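# Two robots roll a whiteboard around a hallway corner

## Task

Move the wheeled whiteboard around the hallway corner and leave it parked so that all four of its wheels are inside the region bounded by the two yellow floor lines, with no wheel touching the tape. The board must be upright on its own wheels and not propped against a wall. Either robot or both may do the work. At the end, release the board and move the robots away from it. If any robot falls or is left tilted, the task fails, and it does not count if the board stays in place only because a robot is holding it.

## Robot and tools

Robots: r1 and r2 are identical Hello Robot Stretch 3 units. Each has a two-wheel differential base with a passive omni wheel at the rear, a lift that raises the arm along a mast, and a telescoping arm that reaches out to the robot's RIGHT. The base cannot move sideways, so to bring the gripper forward you drive the base. The footprint is 0.33 m long and 0.34 m wide. Turning in place pivots about the point midway between the drive wheels, which is 0.05 m behind the front edge. With the arm retracted and the wrist folded, the wrist pokes up to 0.06 m beyond the right side, and a spin sweeps a 0.28 m radius. An unfolded, level wrist reaches past that circle.

execute_actions: arguments are "actions", a list holding exactly one action or nothing, and optionally "cameras". An action is an object keyed by "r1" and/or "r2". Each robot entry may have "base", "joints" and "contact_limits". Everything in the action starts at the same moment, and no action runs longer than 15 s. An empty list changes nothing and just reports state and images. "cameras" is a list of names from r1_head_camera, r1_nav_camera, r1_wrist_camera, r2_head_camera, r2_nav_camera, r2_wrist_camera, or "all". If it is omitted, null or ["all"], you get every camera; [] gives none. The "pictures" line lists the order of the returned images.

base takes exactly one key. translate_m is a relative drive straight ahead, in metres, from -1 to 1, with positive meaning forward. rotate_rad is a relative turn in place, in radians, from -3.2 to 3.2, with positive meaning counter-clockwise seen from above. Both are offsets from where the base last reported itself.

joints holds absolute targets, by name: lift_m 0 to 1.1 (arm height on the mast); arm_m 0 to 0.52 (extension); wrist_yaw_rad -1.345 to 4.42 (0 lines the gripper up with the arm, positive swings it toward the front, 3.0 folds it over the base); wrist_pitch_rad -1.57 to 0.451 (0 level, negative tips the fingertips down); wrist_roll_rad -2.911 to 2.911 (0 puts the fingers level and side by side); gripper_m -0.089 to 0.179 (larger is wider; the real fingertip gap is smaller than this value, by about 0.007 when nearly shut and 0.025 when fully open, and it is zero below 0.007); head_pan_rad -3.953 to 1.73 (0 forward, positive left, -1.57 looks along the arm); head_tilt_rad -1.53 to 0.419 (0 level, negative down). Done tolerances: ±0.004 for lift, arm and gripper, ±0.02 for yaw, roll and head, ±0.05 for pitch.

contact_limits: {"arm_m": N} with N an effort percentage from 1 to 100. The arm halts with contact_stop when its effort reaches about N (about -N while retracting), and until the next action it also caps how hard the arm holds. Too low a value stops it immediately. The result reports the active limit, the default and the maximum; larger requests are clipped.

Any robot, base or joint you leave out can still be pushing toward an earlier target, and the status lines will not reveal it. An unknown key or an out-of-range value makes the whole call get rejected, and nothing moves. If a result reports a stop, the remaining execute_actions, wait and finished_scene calls in that same reply are skipped.

wait {"seconds": 0 to 10}: commands nothing new and returns the same report as an empty action. zoom_image {"camera", "region": [x0, y0, x1, y1]} in pixels from the top-left of that camera's latest full image, at most 504 by 504. finished_scene {"scene": current scene number} closes the scene for good once the last command has been held, and says whether the goal was met. Replying without any tool call also ends the run.

Frames: the base frame has its origin on the floor between the drive wheels, with x forward, y left and z up. hand_pose is reported in it, located where the closed fingertips meet. With all wrist joints at 0, the hand's x axis points up, y points back along the arm toward the mast, and z points to the robot's rear. The fingertips are 0.04 m round pads. Odometry is the base frame at the scene start. base_odometry counts wheel rotation, so wheel slip looks like travel. Heading runs from -3.142 to 3.142, with positive to the left. turned_by_wheels and turned_by_imu give the turn since the previous report. base_tilt gives forward and right lean in degrees, each with a fixed bias of up to about 4 degrees.

Readings: lidar_m has 12 sectors of 30 degrees, measured in metres from the base origin. The 1st sector is straight ahead and they go counter-clockwise (4th left, 7th behind, 10th right); "-" means nothing was seen. The scan plane is 0.17 m above the floor, with a range of 0.15 to 12 m. It misses glass and its own robot but does see the other robot. The mast and a low lift can block sectors 5, 6, 9 and 10, and a leaning base can make the floor show up as a wall. wrist_depth_mm (45 to 1000) and head_depth_mm (280 to 4000, in the sideways image as sent) are 7x7 grids of median depths, read from the top left. Only images and these readings show where the two robots are relative to each other, since each robot reports in its own frame.

Status: base "done" means the wheels turned the commanded amount, even if they slipped. "off_target" means it stopped short and may still be pushing. After contact_stop, time_out or torque_fault, the old target is dropped. When the lift or arm gets a contact_stop it goes slack until you command it again, and a slack lift may sink under a load. The base, wrist and head have no contact stop. A wrist servo that strains for several seconds shuts off for 10 s (torque_fault). motor_effort is a percentage with the peak in brackets. Readings are biased and noisy, and positive means toward higher joint values or forward for the wheels. on_its_own covers anything not commanded in this call, and "held at" there is a target, not a position.

Speed: the base reaches 0.30 m/s and 1.9 rad/s only when stowed (lift_m below 0.30, arm_m below 0.03, wrist_yaw_rad above 2.54). Otherwise it is limited to 0.10 m/s and 0.63 rad/s. The scene keeps running while you think, with the robots holding their last command.

Gripper: to grasp, command a value below the object's width. To release, command at least 0.02 above the value where contact happened.

Avoid: folding or unfolding the wrist unless lift_m is between 0.32 and 0.95, pitch is -0.4 and roll is near 0 (once folded, the lift can go down to 0.25). With yaw below -0.4, keep pitch at -0.5 or lower. Don't push the arm against a rigid object with the gripper above about 0.45 m, and don't push again after a contact_stop. Don't drive while gripping or pushing something that is stuck. If a robot snags, reverse in small steps. If it leans, pull the gripper off and, if needed, lower the lift to about 0.2. Keep the robots apart: once the bases touch, even a few millimetres more of driving presses hard and can end the run. Two robots given the same drive can differ by up to 2.5 cm per metre, which strains any shared load. Avoid dropping, slamming or shoving things hard.

Each tool is called after "Emit:" as name(argument=value, ...), one argument or row to a line, values as JSON.

## Session

Emit:
execute_actions(
  actions=[],
)

Scene clock: 0.00 s.
r1.base_odometry: x=+0.000 y=+0.000 heading=+0.000 (m, m, rad; r1's odometry frame)
r1.turned_by_wheels: +0.000 (rad since the last result)
r1.turned_by_imu: +0.000 (rad since the last result)
r1.base_tilt: forward=+1.5 right=+1.1 (deg)
r1.lidar_m: 1.34 1.22 0.86 0.66 0.65 0.69 0.99 2.68 1.16 0.89 0.87 0.93
r1.head_depth_mm: 1031 1049 1064 1081 1094 1114 1136 / 1177 1198 1219 1240 1266 1286 1319 / 1377 1405 1432 1458 1500 1525 1558 / 1643 1700 1733 1767 1822 1872 1819 / 1889 2117 2187 2251 2342 2382 1965 / 1875 2663 2979 3082 3260 2871 1986 / 1868 2660 - - - 2862 2006
r1.base_status: not commanded
r1.joint_positions: lift_m=+0.515 arm_m=-0.001 wrist_yaw_rad=+3.045 wrist_pitch_rad=-0.369 wrist_roll_rad=-0.020 gripper_m=+0.037 head_pan_rad=-0.009 head_tilt_rad=-0.017
r1.joint_status: not commanded
r1.motor_effort: left_wheel=+0 right_wheel=+0 lift_m=+21 arm_m=+0 wrist_yaw_rad=+0 wrist_pitch_rad=+5 wrist_roll_rad=+0 gripper_m=+0 head_pan_rad=+1 head_tilt_rad=+2 (%)
r1.hand_pose: x=+0.0010 y=+0.0855 z=+0.5388 quat_wxyz=(+0.163, +0.693, +0.098, +0.695) (m; r1's base frame)
r1.wrist_depth_mm: 486 524 610 705 825 - 900 / 508 550 682 737 908 - 982 / 533 589 741 825 - - 964 / 583 635 791 936 - - - / 602 714 - 904 - - 952 / 650 734 - 783 828 821 833 / 649 656 649 681 684 689 706
r2.base_odometry: x=+0.000 y=+0.000 heading=+0.000 (m, m, rad; r2's odometry frame)
r2.turned_by_wheels: +0.000 (rad since the last result)
r2.turned_by_imu: +0.000 (rad since the last result)
r2.base_tilt: forward=-0.7 right=+1.6 (deg)
r2.lidar_m: 0.74 0.74 0.78 0.68 0.68 0.80 0.80 1.64 0.96 0.84 0.84 0.85
r2.head_depth_mm: 769 777 785 819 829 842 855 / 751 760 768 779 790 800 806 / 723 734 747 754 760 773 770 / 699 710 717 729 736 745 749 / 677 685 691 701 710 721 722 / 656 663 671 678 686 695 697 / 636 640 649 658 664 674 677
r2.base_status: not commanded
r2.joint_positions: lift_m=+0.403 arm_m=-0.003 wrist_yaw_rad=+3.012 wrist_pitch_rad=-0.509 wrist_roll_rad=+0.013 gripper_m=+0.037 head_pan_rad=-0.008 head_tilt_rad=-0.021
r2.joint_status: not commanded
r2.motor_effort: left_wheel=+0 right_wheel=+0 lift_m=+34 arm_m=+0 wrist_yaw_rad=+0 wrist_pitch_rad=+8 wrist_roll_rad=+0 gripper_m=+0 head_pan_rad=+0 head_tilt_rad=+3 (%)
r2.hand_pose: x=+0.0062 y=+0.0680 z=+0.3958 quat_wxyz=(+0.223, +0.699, +0.132, +0.667) (m; r2's base frame)
r2.wrist_depth_mm: 561 - 659 705 782 837 669 / 607 - 728 787 848 883 690 / 642 681 780 846 935 878 726 / 694 757 794 782 794 774 730 / 692 696 - 684 696 672 678 / 588 589 - 598 - 577 583 / 520 544 - - 522 517 513
pictures: r1_head_camera (sideways: a quarter turn clockwise sets it upright), r1_nav_camera (sideways: a quarter turn counterclockwise sets it upright), r1_wrist_camera, r2_head_camera (sideways: a quarter turn clockwise sets it upright), r2_nav_camera (sideways: a quarter turn counterclockwise sets it upright), r2_wrist_camera
Images, in order (width x height): r1_head_camera 896x504, r1_nav_camera 672x504, r1_wrist_camera 644x364, r2_head_camera 896x504, r2_nav_camera 672x504, r2_wrist_camera 644x364.

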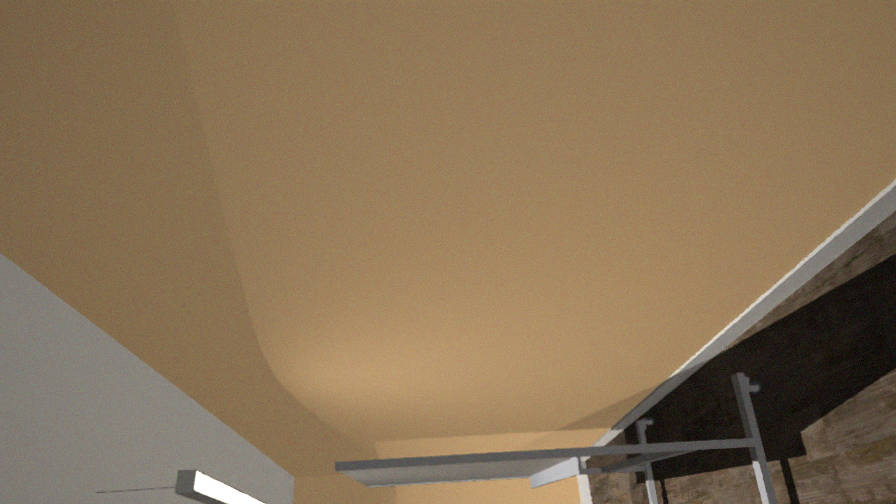

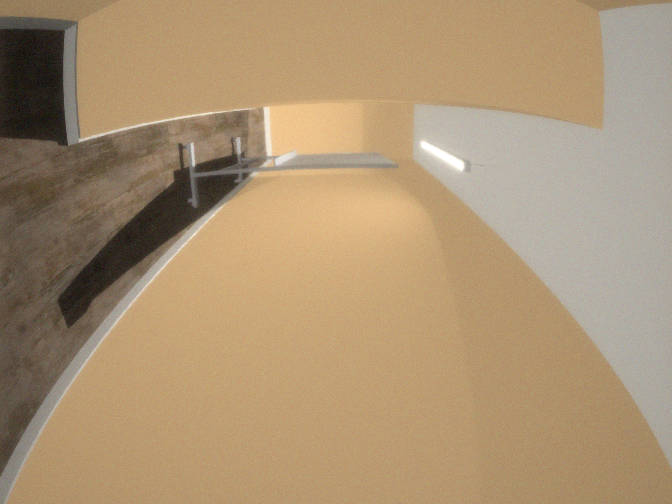

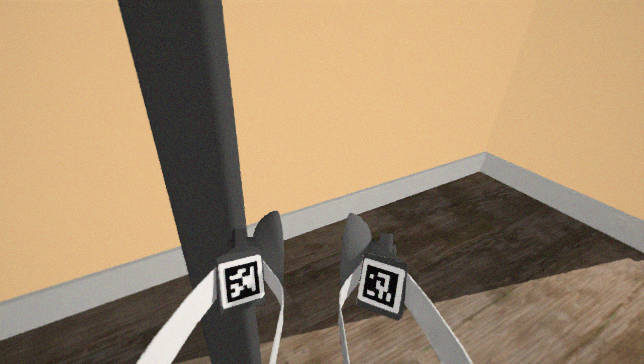

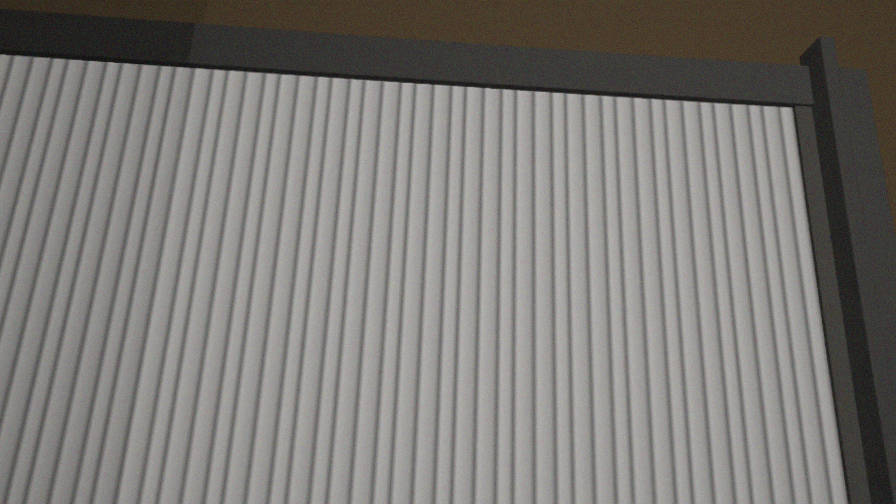

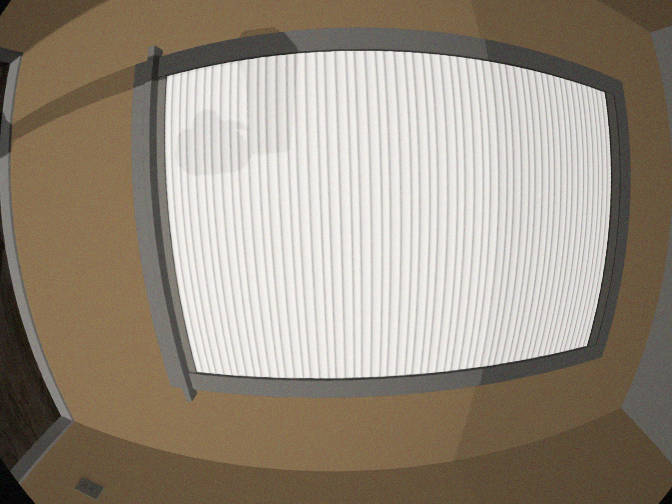

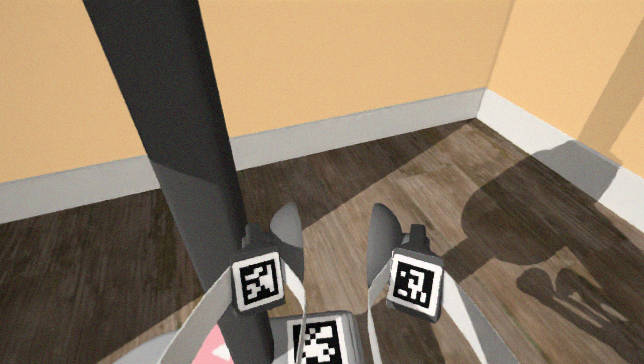

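Emit:
execute_actions(
  actions=[
    {"r1": {"base": {"rotate_rad": 0.31}, "joints": {"lift_m": 0.28, "wrist_pitch_rad": -0.4, "head_pan_rad": 0.14, "head_tilt_rad": -0.33}}, "r2": {"base": {"rotate_rad": -0.6}, "joints": {"lift_m": 0.28, "wrist_pitch_rad": -0.4, "head_pan_rad": -0.6, "head_tilt_rad": -0.4}}},
  ],
  cameras=["r1_head_camera", "r1_nav_camera", "r2_nav_camera"],
)

Scene clock: 76.83 s.
r1.base_odometry: x=+0.000 y=+0.000 heading=+0.310 (m, m, rad; r1's odometry frame)
r1.turned_by_wheels: +0.310 (rad since the last result)
r1.turned_by_imu: +0.312 (rad since the last result)
r1.base_tilt: forward=+1.4 right=+1.0 (deg)
r1.lidar_m: 1.22 1.08 0.70 0.65 0.65 0.81 1.67 1.47 0.95 0.87 0.88 1.09
r1.head_depth_mm: 2038 2094 2139 2180 2121 1734 1381 / 2813 2927 3001 3034 2335 1749 1385 / - 3806 - 3511 2343 1745 1387 / - - - 3686 2376 1760 1395 / 1265 1093 1160 1236 1333 1447 1403 / 996 1056 1130 1216 1313 1430 1402 / 985 1051 1125 1209 1301 1417 1405
r1.base_status: done
r1.joint_positions: lift_m=+0.280 arm_m=-0.001 wrist_yaw_rad=+3.045 wrist_pitch_rad=-0.414 wrist_roll_rad=-0.020 gripper_m=+0.037 head_pan_rad=+0.133 head_tilt_rad=-0.326
r1.joint_status: all done
r1.motor_effort: left_wheel=-2(7) right_wheel=+2(5) lift_m=+19(18) arm_m=+0(0) wrist_yaw_rad=+0(0) wrist_pitch_rad=+5(5) wrist_roll_rad=+1(0) gripper_m=+0(0) head_pan_rad=+1(13) head_tilt_rad=-2(25) (%)
r1.hand_pose: x=+0.0005 y=+0.0802 z=+0.2938 quat_wxyz=(+0.178, +0.691, +0.113, +0.691) (m; r1's base frame)
r1.wrist_depth_mm: 531 565 600 617 665 712 752 / 574 604 639 671 727 801 840 / 611 652 707 729 792 861 927 / 648 678 706 732 738 754 779 / 542 555 - 589 591 597 608 / 463 492 - - 512 487 498 / - - - - 420 428 434
r2.base_odometry: x=+0.000 y=+0.000 heading=-0.600 (m, m, rad; r2's odometry frame)
r2.turned_by_wheels: -0.600 (rad since the last result)
r2.turned_by_imu: -0.595 (rad since the last result)
r2.base_tilt: forward=-0.8 right=+1.7 (deg)
r2.lidar_m: 0.89 0.74 0.74 0.82 0.69 0.68 0.77 0.80 1.88 1.00 0.84 0.84
r2.head_depth_mm: 664 714 771 836 912 1008 1125 / 670 721 779 845 928 1030 1152 / 679 728 788 858 941 1048 1164 / 686 740 798 877 957 1067 1199 / 692 749 810 887 977 1085 1222 / 703 759 821 899 994 1109 1236 / 712 768 838 912 1005 1126 1247
r2.base_status: done
r2.joint_positions: lift_m=+0.280 arm_m=-0.003 wrist_yaw_rad=+3.012 wrist_pitch_rad=-0.423 wrist_roll_rad=+0.013 gripper_m=+0.037 head_pan_rad=-0.593 head_tilt_rad=-0.395
r2.joint_status: all done
r2.motor_effort: left_wheel=+2(10) right_wheel=-1(7) lift_m=+30(30) arm_m=+0(0) wrist_yaw_rad=+0(0) wrist_pitch_rad=+14(15) wrist_roll_rad=+0(1) gripper_m=+0(0) head_pan_rad=-4(31) head_tilt_rad=-2(35) (%)
r2.hand_pose: x=+0.0077 y=+0.0797 z=+0.2916 quat_wxyz=(+0.194, +0.704, +0.102, +0.676) (m; r2's base frame)
r2.wrist_depth_mm: 543 - 822 863 729 644 573 / 565 - 897 932 791 683 607 / 590 668 874 900 818 729 636 / 609 671 706 696 689 686 642 / 586 584 - 579 598 565 568 / 497 503 - 507 - 483 491 / 446 - - - 423 423 423
pictures: r1_head_camera (sideways: a quarter turn clockwise sets it upright), r1_nav_camera (sideways: a quarter turn counterclockwise sets it upright), r2_nav_camera (sideways: a quarter turn counterclockwise sets it upright)
Images, in order (width x height): r1_head_camera 896x504, r1_nav_camera 672x504, r2_nav_camera 672x504.

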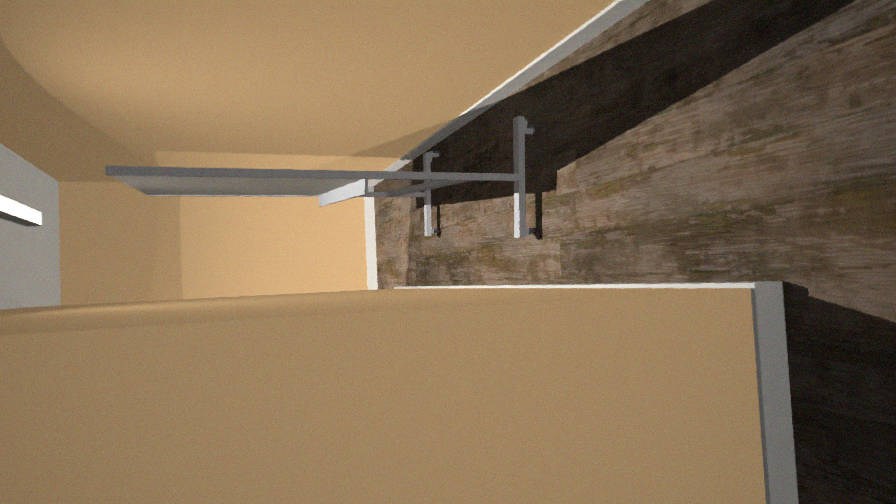

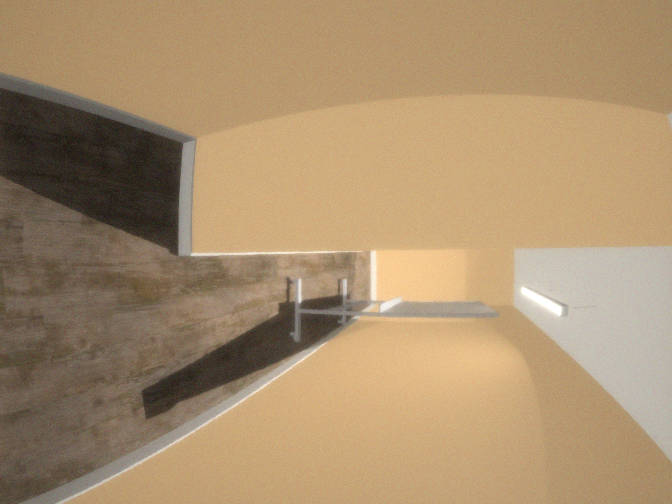

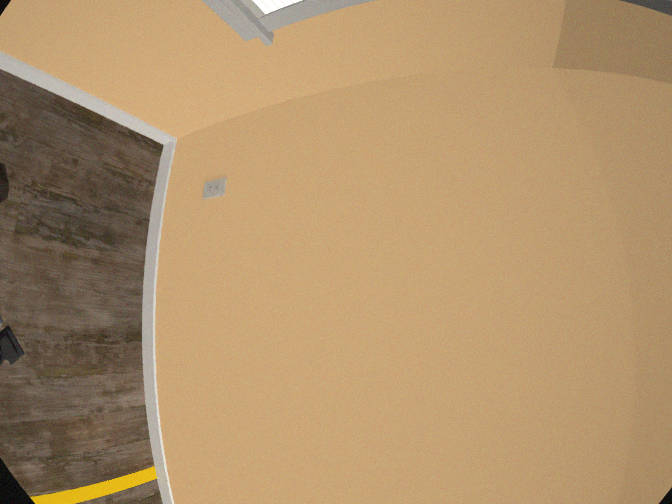

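Emit:
zoom_image(
  camera="r1_head_camera",
  region=[340, 90, 580, 310],
)

Region (340, 90, 580, 310) of r1_head_camera's 896x504 image, scaled by 2.100, with more detail than that image has; it fills the top 462 rows of this view, and the rest is white.

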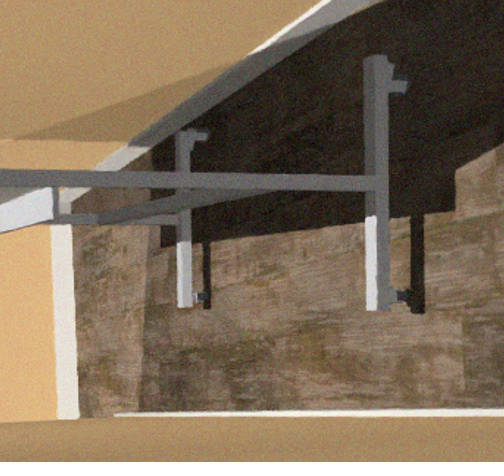

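Emit:
execute_actions(
  actions=[
    {"r1": {"base": {"rotate_rad": -0.075}, "joints": {"head_pan_rad": 0.2, "head_tilt_rad": -0.45}}, "r2": {"base": {"rotate_rad": -1.632}, "joints": {"head_pan_rad": -0.6, "head_tilt_rad": -0.4}}},
  ],
  cameras=["r2_head_camera", "r2_nav_camera"],
)

Scene clock: 147.60 s.
r1.base_odometry: x=+0.000 y=+0.000 heading=+0.235 (m, m, rad; r1's odometry frame)
r1.turned_by_wheels: -0.075 (rad since the last result)
r1.turned_by_imu: -0.076 (rad since the last result)
r1.base_tilt: forward=+1.4 right=+1.0 (deg)
r1.lidar_m: 1.22 1.21 0.73 0.65 0.65 0.77 1.41 1.58 0.98 0.87 0.87 1.04
r1.head_depth_mm: 1960 2003 2051 2114 1919 1547 1274 / 2650 2736 2868 2638 1984 1551 1276 / 3443 3502 3695 2639 2004 1562 1282 / - - - 2823 2007 1562 1281 / 2118 1519 1209 1325 1461 1545 1286 / 975 1056 1159 1270 1422 1520 1283 / 972 1051 1148 1264 1409 1522 1287
r1.base_status: done
r1.joint_positions: lift_m=+0.280 arm_m=-0.001 wrist_yaw_rad=+3.045 wrist_pitch_rad=-0.414 wrist_roll_rad=-0.020 gripper_m=+0.037 head_pan_rad=+0.193 head_tilt_rad=-0.444
r1.joint_status: all done
r1.motor_effort: left_wheel=+2(11) right_wheel=-1(7) lift_m=+19(19) arm_m=+0(0) wrist_yaw_rad=-1(0) wrist_pitch_rad=+5(5) wrist_roll_rad=+0(0) gripper_m=-1(1) head_pan_rad=+3(7) head_tilt_rad=-3(17) (%)
r1.hand_pose: x=+0.0005 y=+0.0802 z=+0.2938 quat_wxyz=(+0.178, +0.691, +0.113, +0.691) (m; r1's base frame)
r1.wrist_depth_mm: 512 539 596 644 682 754 872 / 561 578 651 691 767 861 939 / 593 631 705 745 849 913 950 / 641 674 719 723 744 748 776 / 550 577 - 593 593 601 618 / 464 494 - - 512 499 510 / - - - - 418 425 433
r2.base_odometry: x=+0.000 y=+0.000 heading=-2.232 (m, m, rad; r2's odometry frame)
r2.turned_by_wheels: -1.632 (rad since the last result)
r2.turned_by_imu: -1.608 (rad since the last result)
r2.base_tilt: forward=-0.8 right=+1.6 (deg)
r2.lidar_m: 1.04 0.84 0.84 0.91 0.75 0.74 0.81 0.69 0.68 0.75 0.80 0.80
r2.head_depth_mm: 633 681 739 805 888 983 1093 / 652 694 745 809 889 992 1113 / 3398 1768 1290 1010 928 1014 1114 / 3545 3823 - 3260 2254 1686 1341 / 3528 3775 - 3224 2204 1673 1358 / 2730 2889 3064 3009 2199 1657 1351 / 1973 2057 2163 2267 2065 1659 1335
r2.base_status: done
r2.joint_positions: lift_m=+0.280 arm_m=-0.003 wrist_yaw_rad=+3.012 wrist_pitch_rad=-0.423 wrist_roll_rad=+0.013 gripper_m=+0.037 head_pan_rad=-0.593 head_tilt_rad=-0.396
r2.joint_status: all done
r2.motor_effort: left_wheel=+2(15) right_wheel=-2(7) lift_m=+30(28) arm_m=+0(0) wrist_yaw_rad=+0(0) wrist_pitch_rad=+14(14) wrist_roll_rad=+0(0) gripper_m=+0(0) head_pan_rad=-3(3) head_tilt_rad=-2(1) (%)
r2.hand_pose: x=+0.0077 y=+0.0797 z=+0.2916 quat_wxyz=(+0.194, +0.704, +0.102, +0.676) (m; r2's base frame)
r2.wrist_depth_mm: 595 - 914 935 807 720 635 / 628 - - - 866 753 673 / 647 733 893 897 854 802 723 / 648 712 703 701 689 689 690 / 583 578 - 575 594 571 568 / 503 501 - 510 - 485 488 / 451 - - - 429 421 423
pictures: r2_head_camera (sideways: a quarter turn clockwise sets it upright), r2_nav_camera (sideways: a quarter turn counterclockwise sets it upright)
Images, in order (width x height): r2_head_camera 896x504, r2_nav_camera 672x504.

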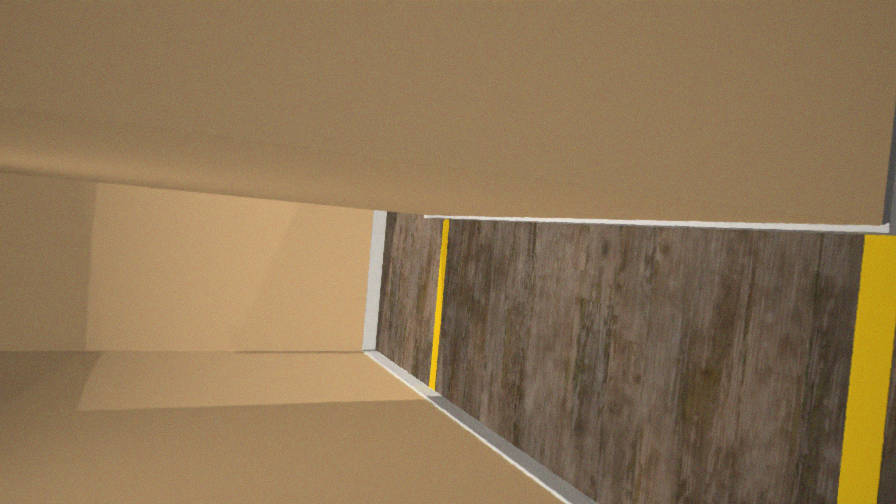

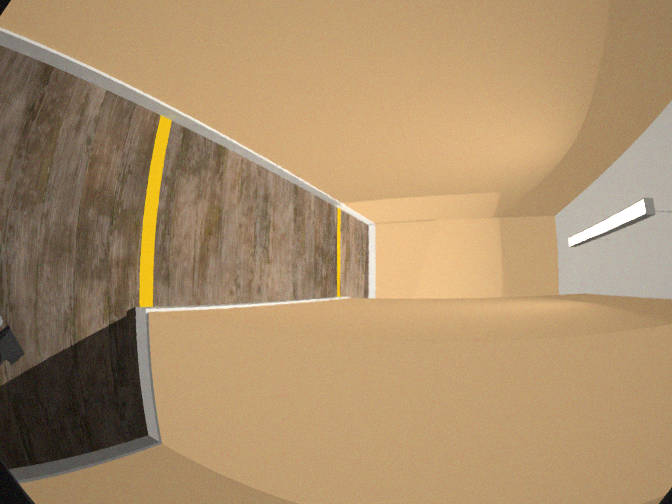

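Emit:
execute_actions(
  actions=[
    {"r1": {"base": {"translate_m": 1.0}}, "r2": {"base": {"translate_m": 0.98}}},
  ],
  cameras=["r1_head_camera", "r2_head_camera"],
)

Scene clock: 167.40 s.
r1.base_odometry: x=+0.973 y=+0.233 heading=+0.235 (m, m, rad; r1's odometry frame)
r1.turned_by_wheels: +0.000 (rad since the last result)
r1.turned_by_imu: +0.008 (rad since the last result)
r1.base_tilt: forward=+1.4 right=+1.0 (deg)
r1.lidar_m: 1.43 0.48 0.36 0.54 0.86 1.02 1.90 1.22 0.75 0.66 0.67 0.80
r1.head_depth_mm: 1526 1561 1598 1640 1673 1525 1272 / 2086 2155 2242 2296 1984 1553 1273 / 2689 2778 2909 2511 1990 1561 1276 / 3689 - - 2810 2000 1558 1279 / 3629 - - 2678 2016 1564 1286 / 1716 1610 1514 1434 1364 1296 1195 / 989 946 910 880 854 829 806
r1.base_status: done
r1.joint_positions: lift_m=+0.280 arm_m=-0.001 wrist_yaw_rad=+3.045 wrist_pitch_rad=-0.414 wrist_roll_rad=-0.020 gripper_m=+0.037 head_pan_rad=+0.193 head_tilt_rad=-0.445
r1.joint_status: not commanded
r1.motor_effort: left_wheel=+0(12) right_wheel=+0(6) lift_m=+18(19) arm_m=-1(0) wrist_yaw_rad=-1(0) wrist_pitch_rad=+5(5) wrist_roll_rad=+0(0) gripper_m=+1(0) head_pan_rad=+3(2) head_tilt_rad=-2(3) (%)
r1.hand_pose: x=+0.0005 y=+0.0802 z=+0.2937 quat_wxyz=(+0.178, +0.691, +0.114, +0.691) (m; r1's base frame)
r1.wrist_depth_mm: 672 698 772 786 430 342 368 / 725 770 860 841 450 376 422 / 775 814 898 831 464 418 468 / 679 693 733 723 478 491 549 / 555 559 - 600 493 530 591 / 477 487 - - 508 507 507 / - - - - 423 423 439
r2.base_odometry: x=-0.602 y=-0.774 heading=-2.232 (m, m, rad; r2's odometry frame)
r2.turned_by_wheels: +0.000 (rad since the last result)
r2.turned_by_imu: +0.003 (rad since the last result)
r2.base_tilt: forward=-0.8 right=+1.6 (deg)
r2.lidar_m: 0.28 0.22 0.22 0.24 0.38 1.51 1.62 1.31 0.70 0.76 1.18 0.55
r2.head_depth_mm: 2806 2998 3151 2331 2115 1752 1405 / 2808 3047 3304 3381 2304 1721 1389 / 2874 3020 3279 3362 2269 1705 1377 / 2502 2926 3299 3113 2226 1698 1375 / 1068 1174 1307 1458 1663 1573 1360 / 681 720 765 824 884 958 1046 / 502 523 545 570 601 635 673
r2.base_status: done
r2.joint_positions: lift_m=+0.280 arm_m=-0.003 wrist_yaw_rad=+3.012 wrist_pitch_rad=-0.423 wrist_roll_rad=+0.013 gripper_m=+0.037 head_pan_rad=-0.593 head_tilt_rad=-0.396
r2.joint_status: not commanded
r2.motor_effort: left_wheel=+1(14) right_wheel=-1(5) lift_m=+30(31) arm_m=+0(0) wrist_yaw_rad=+0(0) wrist_pitch_rad=+14(14) wrist_roll_rad=+1(1) gripper_m=+0(0) head_pan_rad=-2(3) head_tilt_rad=-2(2) (%)
r2.hand_pose: x=+0.0077 y=+0.0797 z=+0.2917 quat_wxyz=(+0.194, +0.704, +0.102, +0.676) (m; r2's base frame)
r2.wrist_depth_mm: 527 - 327 282 243 215 191 / 629 - 359 307 262 228 202 / 742 594 392 334 283 244 215 / 710 656 437 370 306 261 229 / 576 583 - 406 321 282 246 / 498 502 - 411 - 306 265 / 446 - - - 394 323 288
pictures: r1_head_camera (sideways: a quarter turn clockwise sets it upright), r2_head_camera (sideways: a quarter turn clockwise sets it upright)
Images, in order (width x height): r1_head_camera 896x504, r2_head_camera 896x504.

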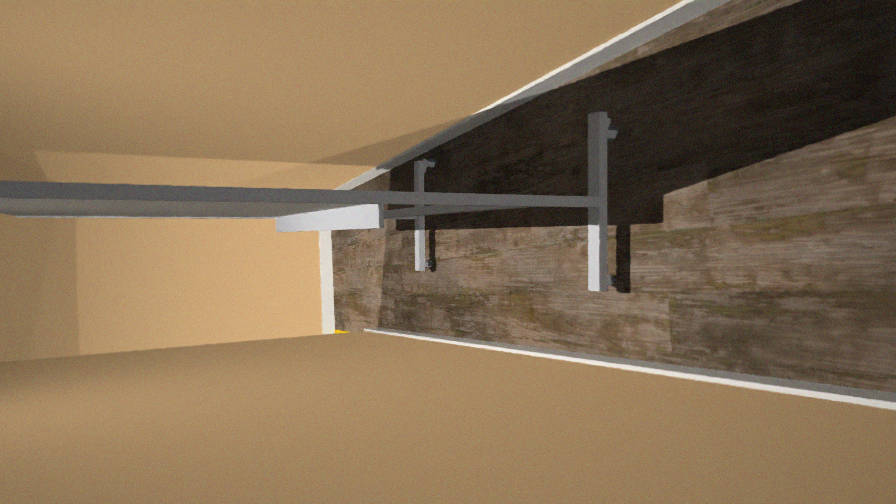

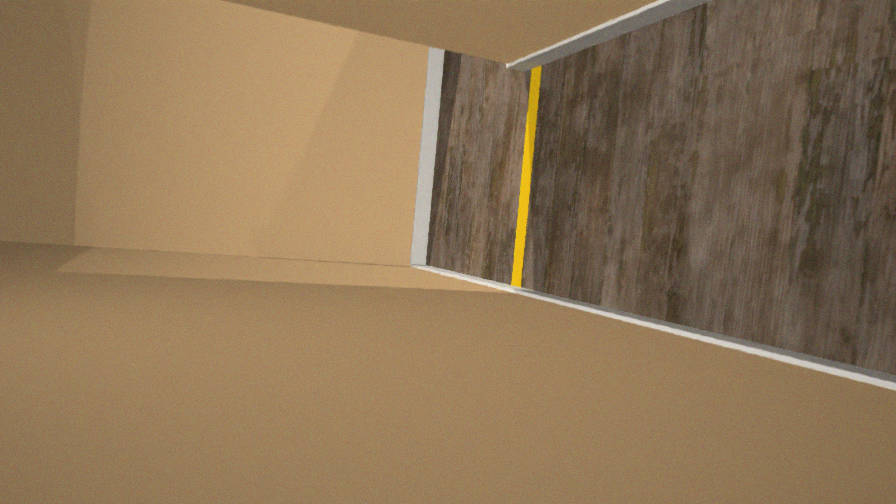

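Emit:
execute_actions(
  actions=[
    {"r1": {"base": {"rotate_rad": 0.213}, "joints": {"head_pan_rad": -0.1, "head_tilt_rad": -0.6}}, "r2": {"base": {"rotate_rad": -0.686}, "joints": {"head_pan_rad": -0.2, "head_tilt_rad": -0.4}}},
  ],
  cameras=["r1_head_camera"],
)

Emit:
execute_actions(
  actions=[
    {"r1": {"base": {"translate_m": 1.0}, "joints": {"head_pan_rad": -0.15, "head_tilt_rad": -0.8}}, "r2": {"base": {"translate_m": 1.0}}},
  ],
  cameras=["r1_head_camera", "r1_nav_camera", "r2_head_camera"],
)

Scene clock: 201.63 s.
r1.base_odometry: x=+0.973 y=+0.233 heading=+0.448 (m, m, rad; r1's odometry frame)
r1.turned_by_wheels: +0.213 (rad since the last result)
r1.turned_by_imu: +0.214 (rad since the last result)
r1.base_tilt: forward=+1.5 right=+1.0 (deg)
r1.lidar_m: 1.01 0.37 0.36 0.86 0.89 1.22 2.44 0.94 0.69 0.66 0.69 0.95
r1.head_depth_mm: 1282 1324 1379 1435 1489 1378 1179 / 1644 1724 1804 1905 1695 1388 1184 / 2315 2468 2619 2197 1705 1387 1185 / 1914 2005 2740 2191 1709 1403 1182 / 3642 - 3113 2204 1706 1394 1183 / 3535 3068 2506 1960 1623 1368 1161 / 1474 1328 1214 1120 1034 966 908
r1.base_status: done
r1.joint_positions: lift_m=+0.280 arm_m=-0.001 wrist_yaw_rad=+3.045 wrist_pitch_rad=-0.414 wrist_roll_rad=-0.020 gripper_m=+0.037 head_pan_rad=-0.093 head_tilt_rad=-0.593
r1.joint_status: all done
r1.motor_effort: left_wheel=-2(11) right_wheel=+2(10) lift_m=+19(19) arm_m=+0(0) wrist_yaw_rad=+0(0) wrist_pitch_rad=+5(5) wrist_roll_rad=+0(0) gripper_m=+1(0) head_pan_rad=-2(17) head_tilt_rad=-4(19) (%)
r1.hand_pose: x=+0.0005 y=+0.0802 z=+0.2937 quat_wxyz=(+0.178, +0.691, +0.114, +0.691) (m; r1's base frame)
r1.wrist_depth_mm: 754 775 785 823 640 375 296 / 815 857 856 864 652 374 322 / 856 873 896 907 656 379 353 / 689 688 732 729 626 407 399 / 542 562 - 591 569 434 445 / 466 493 - - 498 472 483 / - - - - 418 429 436
r2.base_odometry: x=-0.602 y=-0.774 heading=-2.918 (m, m, rad; r2's odometry frame)
r2.turned_by_wheels: -0.686 (rad since the last result)
r2.turned_by_imu: -0.677 (rad since the last result)
r2.base_tilt: forward=-0.7 right=+1.6 (deg)
r2.lidar_m: 0.88 0.32 0.23 0.22 0.23 0.32 0.86 1.56 1.35 0.70 0.72 0.98
r2.head_depth_mm: 1173 1185 1200 1212 1231 1241 1250 / 1449 1463 1489 1512 1541 1555 1380 / 1906 1942 1966 2020 2018 1708 1379 / 2938 3163 3362 3102 2228 1697 1371 / 2868 3081 3305 3266 2207 1678 1363 / 2808 2976 3232 3153 2154 1673 1342 / 2701 2743 2474 2328 1998 1609 1340
r2.base_status: done
r2.joint_positions: lift_m=+0.280 arm_m=-0.003 wrist_yaw_rad=+3.012 wrist_pitch_rad=-0.423 wrist_roll_rad=+0.013 gripper_m=+0.037 head_pan_rad=-0.207 head_tilt_rad=-0.396
r2.joint_status: all done
r2.motor_effort: left_wheel=+2(13) right_wheel=-2(7) lift_m=+31(30) arm_m=+0(0) wrist_yaw_rad=+0(0) wrist_pitch_rad=+14(14) wrist_roll_rad=+0(1) gripper_m=+0(0) head_pan_rad=+4(27) head_tilt_rad=-2(4) (%)
r2.hand_pose: x=+0.0077 y=+0.0797 z=+0.2917 quat_wxyz=(+0.194, +0.704, +0.102, +0.676) (m; r2's base frame)
r2.wrist_depth_mm: 225 - 234 241 248 254 263 / 241 - 254 262 269 279 287 / 261 267 278 287 296 307 317 / 287 294 304 316 326 342 354 / 313 325 - 354 364 383 400 / 349 359 - 385 - 419 440 / 368 - - - 428 425 428
pictures: r1_head_camera (sideways: a quarter turn clockwise sets it upright)
Images, in order (width x height): r1_head_camera 896x504.

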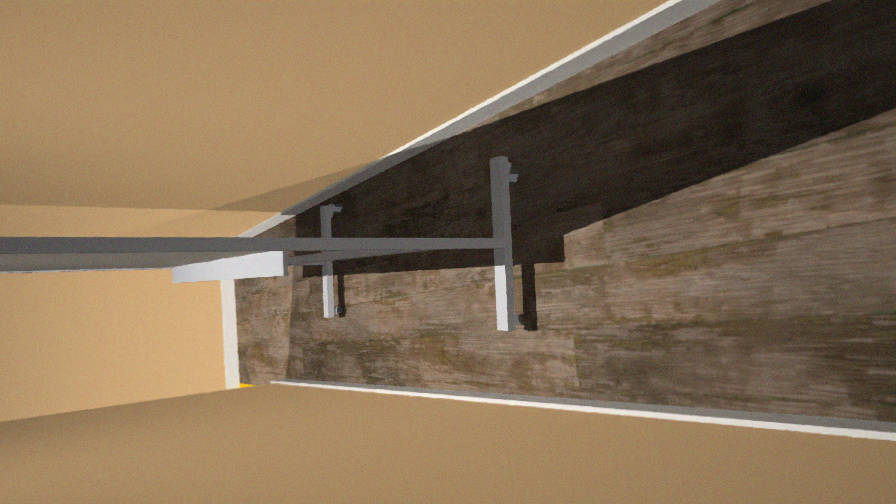

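Scene clock: 206.73 s.
r1.base_odometry: x=+1.874 y=+0.666 heading=+0.448 (m, m, rad; r1's odometry frame)
r1.turned_by_wheels: +0.000 (rad since the last result)
r1.turned_by_imu: +0.008 (rad since the last result)
r1.base_tilt: forward=+1.4 right=+1.0 (deg)
r1.lidar_m: 0.95 0.36 0.26 0.26 0.27 0.37 2.52 0.94 0.70 0.67 0.70 0.48
r1.head_depth_mm: 374 421 1266 1400 1397 1241 1108 / 499 519 536 657 1431 1236 1105 / 751 799 833 760 1365 1189 1108 / 1425 1342 1955 1747 1466 1214 1108 / 2936 2807 2169 1740 1457 1258 1105 / 2860 2839 2179 1721 1445 1247 1100 / 1923 1585 1349 1188 1052 953 868
r1.base_status: done
r1.joint_positions: lift_m=+0.280 arm_m=-0.001 wrist_yaw_rad=+3.045 wrist_pitch_rad=-0.414 wrist_roll_rad=-0.020 gripper_m=+0.037 head_pan_rad=-0.143 head_tilt_rad=-0.791
r1.joint_status: all done
r1.motor_effort: left_wheel=-3(10) right_wheel=+3(11) lift_m=+18(19) arm_m=+0(0) wrist_yaw_rad=+0(0) wrist_pitch_rad=+5(5) wrist_roll_rad=+0(0) gripper_m=-1(0) head_pan_rad=-2(9) head_tilt_rad=-4(20) (%)
r1.hand_pose: x=+0.0005 y=+0.0802 z=+0.2937 quat_wxyz=(+0.178, +0.691, +0.114, +0.691) (m; r1's base frame)
r1.wrist_depth_mm: 251 255 263 266 270 278 281 / 272 277 287 289 297 301 310 / 297 302 315 317 325 333 344 / 331 336 344 353 365 372 379 / 369 378 - 393 410 427 442 / 395 398 - - 442 459 473 / - - - - 417 428 433
r2.base_odometry: x=-1.577 y=-0.996 heading=-2.918 (m, m, rad; r2's odometry frame)
r2.turned_by_wheels: +0.000 (rad since the last result)
r2.turned_by_imu: +0.004 (rad since the last result)
r2.base_tilt: forward=-0.8 right=+1.6 (deg)
r2.lidar_m: 0.86 0.32 0.23 0.22 0.23 0.32 0.88 0.98 0.72 0.69 0.72 0.99
r2.head_depth_mm: 1188 1195 1199 1225 1243 1254 1264 / 2107 2265 2385 1540 1552 1565 1391 / 2013 2206 2391 2630 2245 1716 1377 / 1978 2149 2336 2542 2239 1698 1367 / 1948 2078 2258 2470 2203 1680 1362 / 1910 2070 2226 2396 2179 1655 1346 / 1857 1974 2117 2205 1954 1580 1329
r2.base_status: done
r2.joint_positions: lift_m=+0.280 arm_m=-0.003 wrist_yaw_rad=+3.012 wrist_pitch_rad=-0.423 wrist_roll_rad=+0.013 gripper_m=+0.037 head_pan_rad=-0.207 head_tilt_rad=-0.396
r2.joint_status: not commanded
r2.motor_effort: left_wheel=+1(14) right_wheel=-1(5) lift_m=+30(30) arm_m=+0(0) wrist_yaw_rad=+0(0) wrist_pitch_rad=+14(14) wrist_roll_rad=+1(0) gripper_m=+0(0) head_pan_rad=+4(3) head_tilt_rad=-2(2) (%)
r2.hand_pose: x=+0.0077 y=+0.0797 z=+0.2917 quat_wxyz=(+0.194, +0.704, +0.102, +0.676) (m; r2's base frame)
r2.wrist_depth_mm: 225 - 235 241 249 254 262 / 241 - 254 263 269 279 289 / 263 269 280 285 295 308 318 / 288 296 307 317 329 344 355 / 318 328 - 360 361 385 401 / 353 368 - 389 - 415 441 / 365 - - - 426 427 425
pictures: r1_head_camera (sideways: a quarter turn clockwise sets it upright), r1_nav_camera (sideways: a quarter turn counterclockwise sets it upright), r2_head_camera (sideways: a quarter turn clockwise sets it upright)
Images, in order (width x height): r1_head_camera 896x504, r1_nav_camera 672x504, r2_head_camera 896x504.

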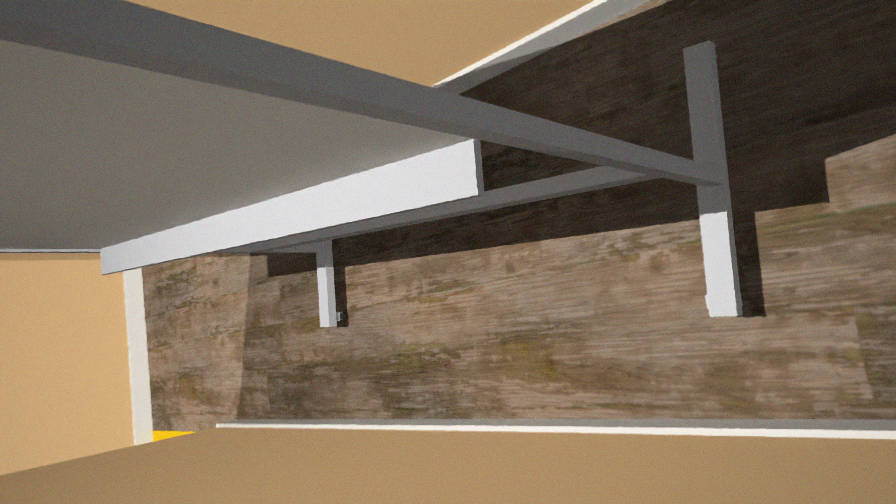

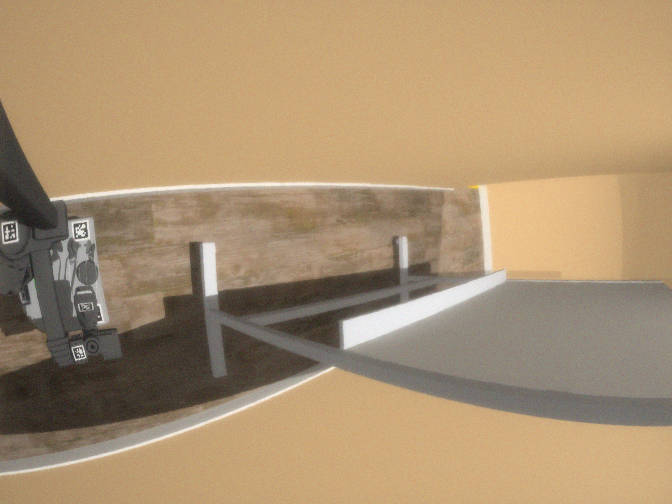

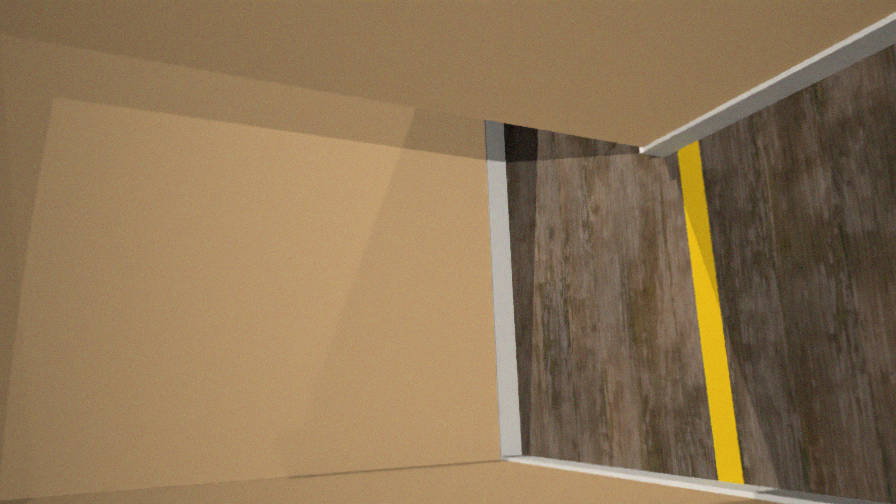

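Emit:
execute_actions(
  actions=[
    {"r1": {"base": {"translate_m": 0.12}, "joints": {"lift_m": 0.14, "arm_m": 0.08, "wrist_yaw_rad": 1.57, "wrist_pitch_rad": 0.0, "wrist_roll_rad": 0.0, "gripper_m": 0.17, "head_pan_rad": -0.3, "head_tilt_rad": -0.9}}, "r2": {"base": {"translate_m": 0.4}}},
  ],
  cameras=["r1_head_camera", "r1_wrist_camera"],
)

Scene clock: 246.77 s.
r1.base_odometry: x=+1.982 y=+0.718 heading=+0.448 (m, m, rad; r1's odometry frame)
r1.turned_by_wheels: +0.000 (rad since the last result)
r1.turned_by_imu: +0.001 (rad since the last result)
r1.base_tilt: forward=+1.4 right=+1.0 (deg)
r1.lidar_m: 0.94 0.35 0.26 0.25 0.26 0.36 2.51 0.94 0.70 0.67 0.70 0.37
r1.head_depth_mm: 297 341 1086 1225 1309 1214 1089 / 355 384 428 563 1385 1175 1103 / 458 510 575 630 986 1163 1090 / 647 755 773 1166 1354 1178 1087 / 1101 1058 1817 1598 1379 1216 1087 / 2769 2317 1848 1599 1376 1212 1086 / 2776 2324 1884 1588 1330 1112 935
r1.base_status: done
r1.joint_positions: lift_m=+0.140 arm_m=+0.080 wrist_yaw_rad=+1.572 wrist_pitch_rad=-0.027 wrist_roll_rad=-0.004 gripper_m=+0.170 head_pan_rad=-0.293 head_tilt_rad=-0.890
r1.joint_status: all done
r1.motor_effort: left_wheel=-3(11) right_wheel=+3(9) lift_m=+19(18) arm_m=+2(2) wrist_yaw_rad=-1(2) wrist_pitch_rad=+10(9) wrist_roll_rad=+1(2) gripper_m=-1(83) head_pan_rad=-3(13) head_tilt_rad=-5(22) (%)
r1.hand_pose: x=+0.2341 y=-0.2245 z=+0.2478 quat_wxyz=(+0.508, +0.506, -0.491, +0.494) (m; r1's base frame)
r1.wrist_depth_mm: 537 788 - 212 - 791 515 / 536 794 - 219 - 788 510 / 540 785 - - - 778 511 / 546 801 - - - 775 510 / 536 745 818 709 832 725 510 / 499 546 570 513 580 - 492 / 285 292 297 277 445 291 442
r2.base_odometry: x=-1.967 y=-1.084 heading=-2.918 (m, m, rad; r2's odometry frame)
r2.turned_by_wheels: +0.000 (rad since the last result)
r2.turned_by_imu: +0.001 (rad since the last result)
r2.base_tilt: forward=-0.8 right=+1.6 (deg)
r2.lidar_m: 0.85 0.31 0.23 0.22 0.23 0.32 0.89 0.98 0.72 0.69 0.72 0.99
r2.head_depth_mm: 1725 1872 2056 2282 2047 1255 1265 / 1687 1822 1996 2214 2313 1734 1390 / 1644 1806 1953 2130 2281 1704 1381 / 1599 1766 1904 2085 2207 1713 1374 / 1586 1703 1856 2011 2118 1682 1345 / 1536 1660 1803 1965 2099 1653 1343 / 1522 1617 1739 1858 1905 1581 1307
r2.base_status: done
r2.joint_positions: lift_m=+0.280 arm_m=-0.003 wrist_yaw_rad=+3.012 wrist_pitch_rad=-0.423 wrist_roll_rad=+0.013 gripper_m=+0.037 head_pan_rad=-0.207 head_tilt_rad=-0.396
r2.joint_status: not commanded
r2.motor_effort: left_wheel=+1(12) right_wheel=-2(5) lift_m=+29(30) arm_m=+0(0) wrist_yaw_rad=+0(0) wrist_pitch_rad=+14(14) wrist_roll_rad=+0(0) gripper_m=+0(0) head_pan_rad=+4(4) head_tilt_rad=-2(2) (%)
r2.hand_pose: x=+0.0077 y=+0.0797 z=+0.2917 quat_wxyz=(+0.194, +0.704, +0.102, +0.676) (m; r2's base frame)
r2.wrist_depth_mm: 224 - 233 240 246 254 260 / 241 - 254 260 270 277 285 / 262 266 279 285 295 304 316 / 286 294 307 318 326 340 349 / 316 327 - 352 362 382 397 / 354 358 - 383 - 407 432 / 364 - - - 428 424 426
pictures: r1_head_camera (sideways: a quarter turn clockwise sets it upright), r1_wrist_camera
Images, in order (width x height): r1_head_camera 896x504, r1_wrist_camera 644x364.

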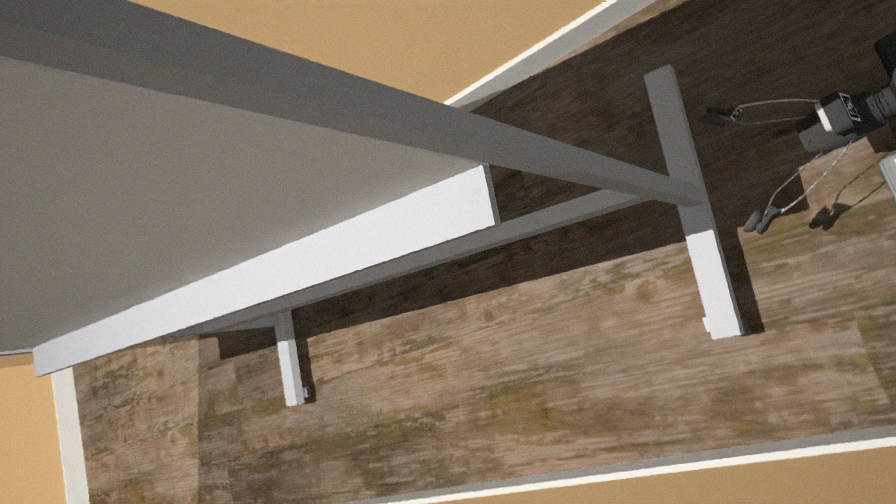

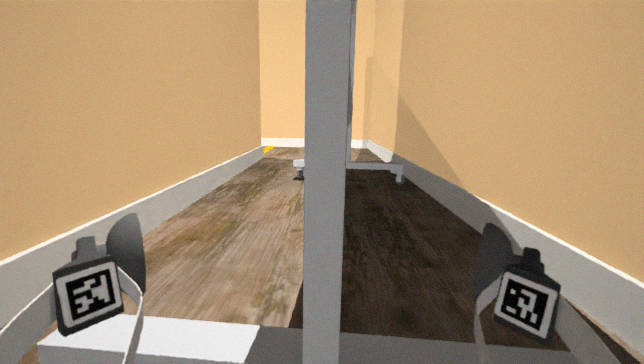

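Emit:
execute_actions(
  actions=[
    {"r1": {"base": {"translate_m": 0.12}, "joints": {"arm_m": 0.09, "gripper_m": 0.0}}, "r2": {"base": {"translate_m": 0.22}, "joints": {"head_pan_rad": -0.9, "head_tilt_rad": -0.7}}},
  ],
  cameras=["r1_head_camera", "r1_wrist_camera"],
)

Scene clock: 267.93 s.
r1.base_odometry: x=+2.090 y=+0.770 heading=+0.447 (m, m, rad; r1's odometry frame)
r1.turned_by_wheels: +0.000 (rad since the last result)
r1.turned_by_imu: +0.000 (rad since the last result)
r1.base_tilt: forward=+1.4 right=+1.0 (deg)
r1.lidar_m: 0.93 0.35 0.26 0.25 0.26 0.36 2.52 0.94 0.70 0.68 0.29 0.31
r1.head_depth_mm: 312 333 357 384 1230 1223 1090 / 382 415 453 500 561 1107 1115 / 495 548 618 640 968 1177 1086 / 699 816 799 1496 1389 1217 1074 / 1107 1591 1801 1599 1379 1211 1074 / 2729 2327 1849 1592 1376 1213 1087 / 2681 2323 1883 1579 1328 1105 923
r1.base_status: done
r1.joint_positions: lift_m=+0.140 arm_m=+0.090 wrist_yaw_rad=+1.577 wrist_pitch_rad=-0.028 wrist_roll_rad=-0.004 gripper_m=+0.001 head_pan_rad=-0.293 head_tilt_rad=-0.890
r1.joint_status: all done
r1.motor_effort: left_wheel=-4(7) right_wheel=+15(27) lift_m=+18(19) arm_m=+2(2) wrist_yaw_rad=-7(13) wrist_pitch_rad=+10(10) wrist_roll_rad=+2(1) gripper_m=-18(92) head_pan_rad=-2(3) head_tilt_rad=-6(5) (%)
r1.hand_pose: x=+0.2341 y=-0.2331 z=+0.2476 quat_wxyz=(+0.507, +0.508, -0.490, +0.496) (m; r1's base frame)
r1.wrist_depth_mm: 543 769 - 104 - 768 509 / 551 795 - 107 - 764 507 / 551 799 - 111 - 770 506 / 552 788 - 115 - 740 508 / 550 727 878 118 856 710 506 / 529 564 - 123 610 587 487 / 437 426 434 128 449 448 446
r2.base_odometry: x=-2.181 y=-1.133 heading=-2.918 (m, m, rad; r2's odometry frame)
r2.turned_by_wheels: +0.000 (rad since the last result)
r2.turned_by_imu: +0.000 (rad since the last result)
r2.base_tilt: forward=-0.8 right=+1.6 (deg)
r2.lidar_m: 0.84 0.31 0.23 0.22 0.23 0.32 0.88 0.98 0.72 0.70 0.72 0.99
r2.head_depth_mm: 592 645 716 801 906 1043 1151 / 632 696 775 876 1007 1184 1186 / 678 753 844 969 1132 1308 1178 / 736 823 939 1094 1294 1361 1177 / 799 907 1071 1274 1482 1353 1162 / 1814 2024 2284 1954 1590 1339 1152 / 1666 1835 2048 1939 1561 1333 1152
r2.base_status: done
r2.joint_positions: lift_m=+0.280 arm_m=-0.003 wrist_yaw_rad=+3.012 wrist_pitch_rad=-0.423 wrist_roll_rad=+0.013 gripper_m=+0.037 head_pan_rad=-0.893 head_tilt_rad=-0.692
r2.joint_status: all done
r2.motor_effort: left_wheel=+1(14) right_wheel=-1(5) lift_m=+30(30) arm_m=+0(0) wrist_yaw_rad=+0(0) wrist_pitch_rad=+14(14) wrist_roll_rad=+0(1) gripper_m=+0(1) head_pan_rad=-3(37) head_tilt_rad=-5(33) (%)
r2.hand_pose: x=+0.0077 y=+0.0797 z=+0.2917 quat_wxyz=(+0.194, +0.704, +0.102, +0.676) (m; r2's base frame)
r2.wrist_depth_mm: 223 - 234 239 245 251 259 / 240 - 255 260 268 274 285 / 261 266 278 282 293 305 312 / 286 292 304 315 325 335 350 / 318 327 - 353 360 376 394 / 353 362 - 383 - 411 429 / 364 - - - 430 426 429
pictures: r1_head_camera (sideways: a quarter turn clockwise sets it upright), r1_wrist_camera
Images, in order (width x height): r1_head_camera 896x504, r1_wrist_camera 644x364.

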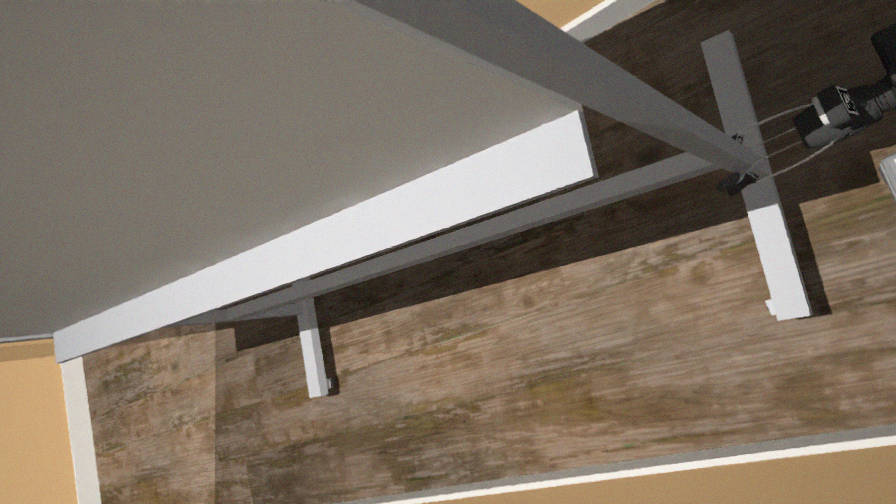

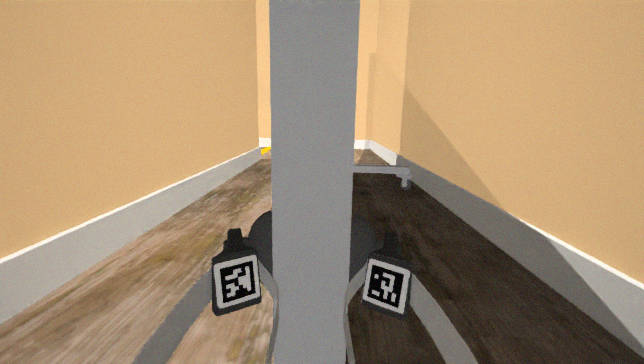

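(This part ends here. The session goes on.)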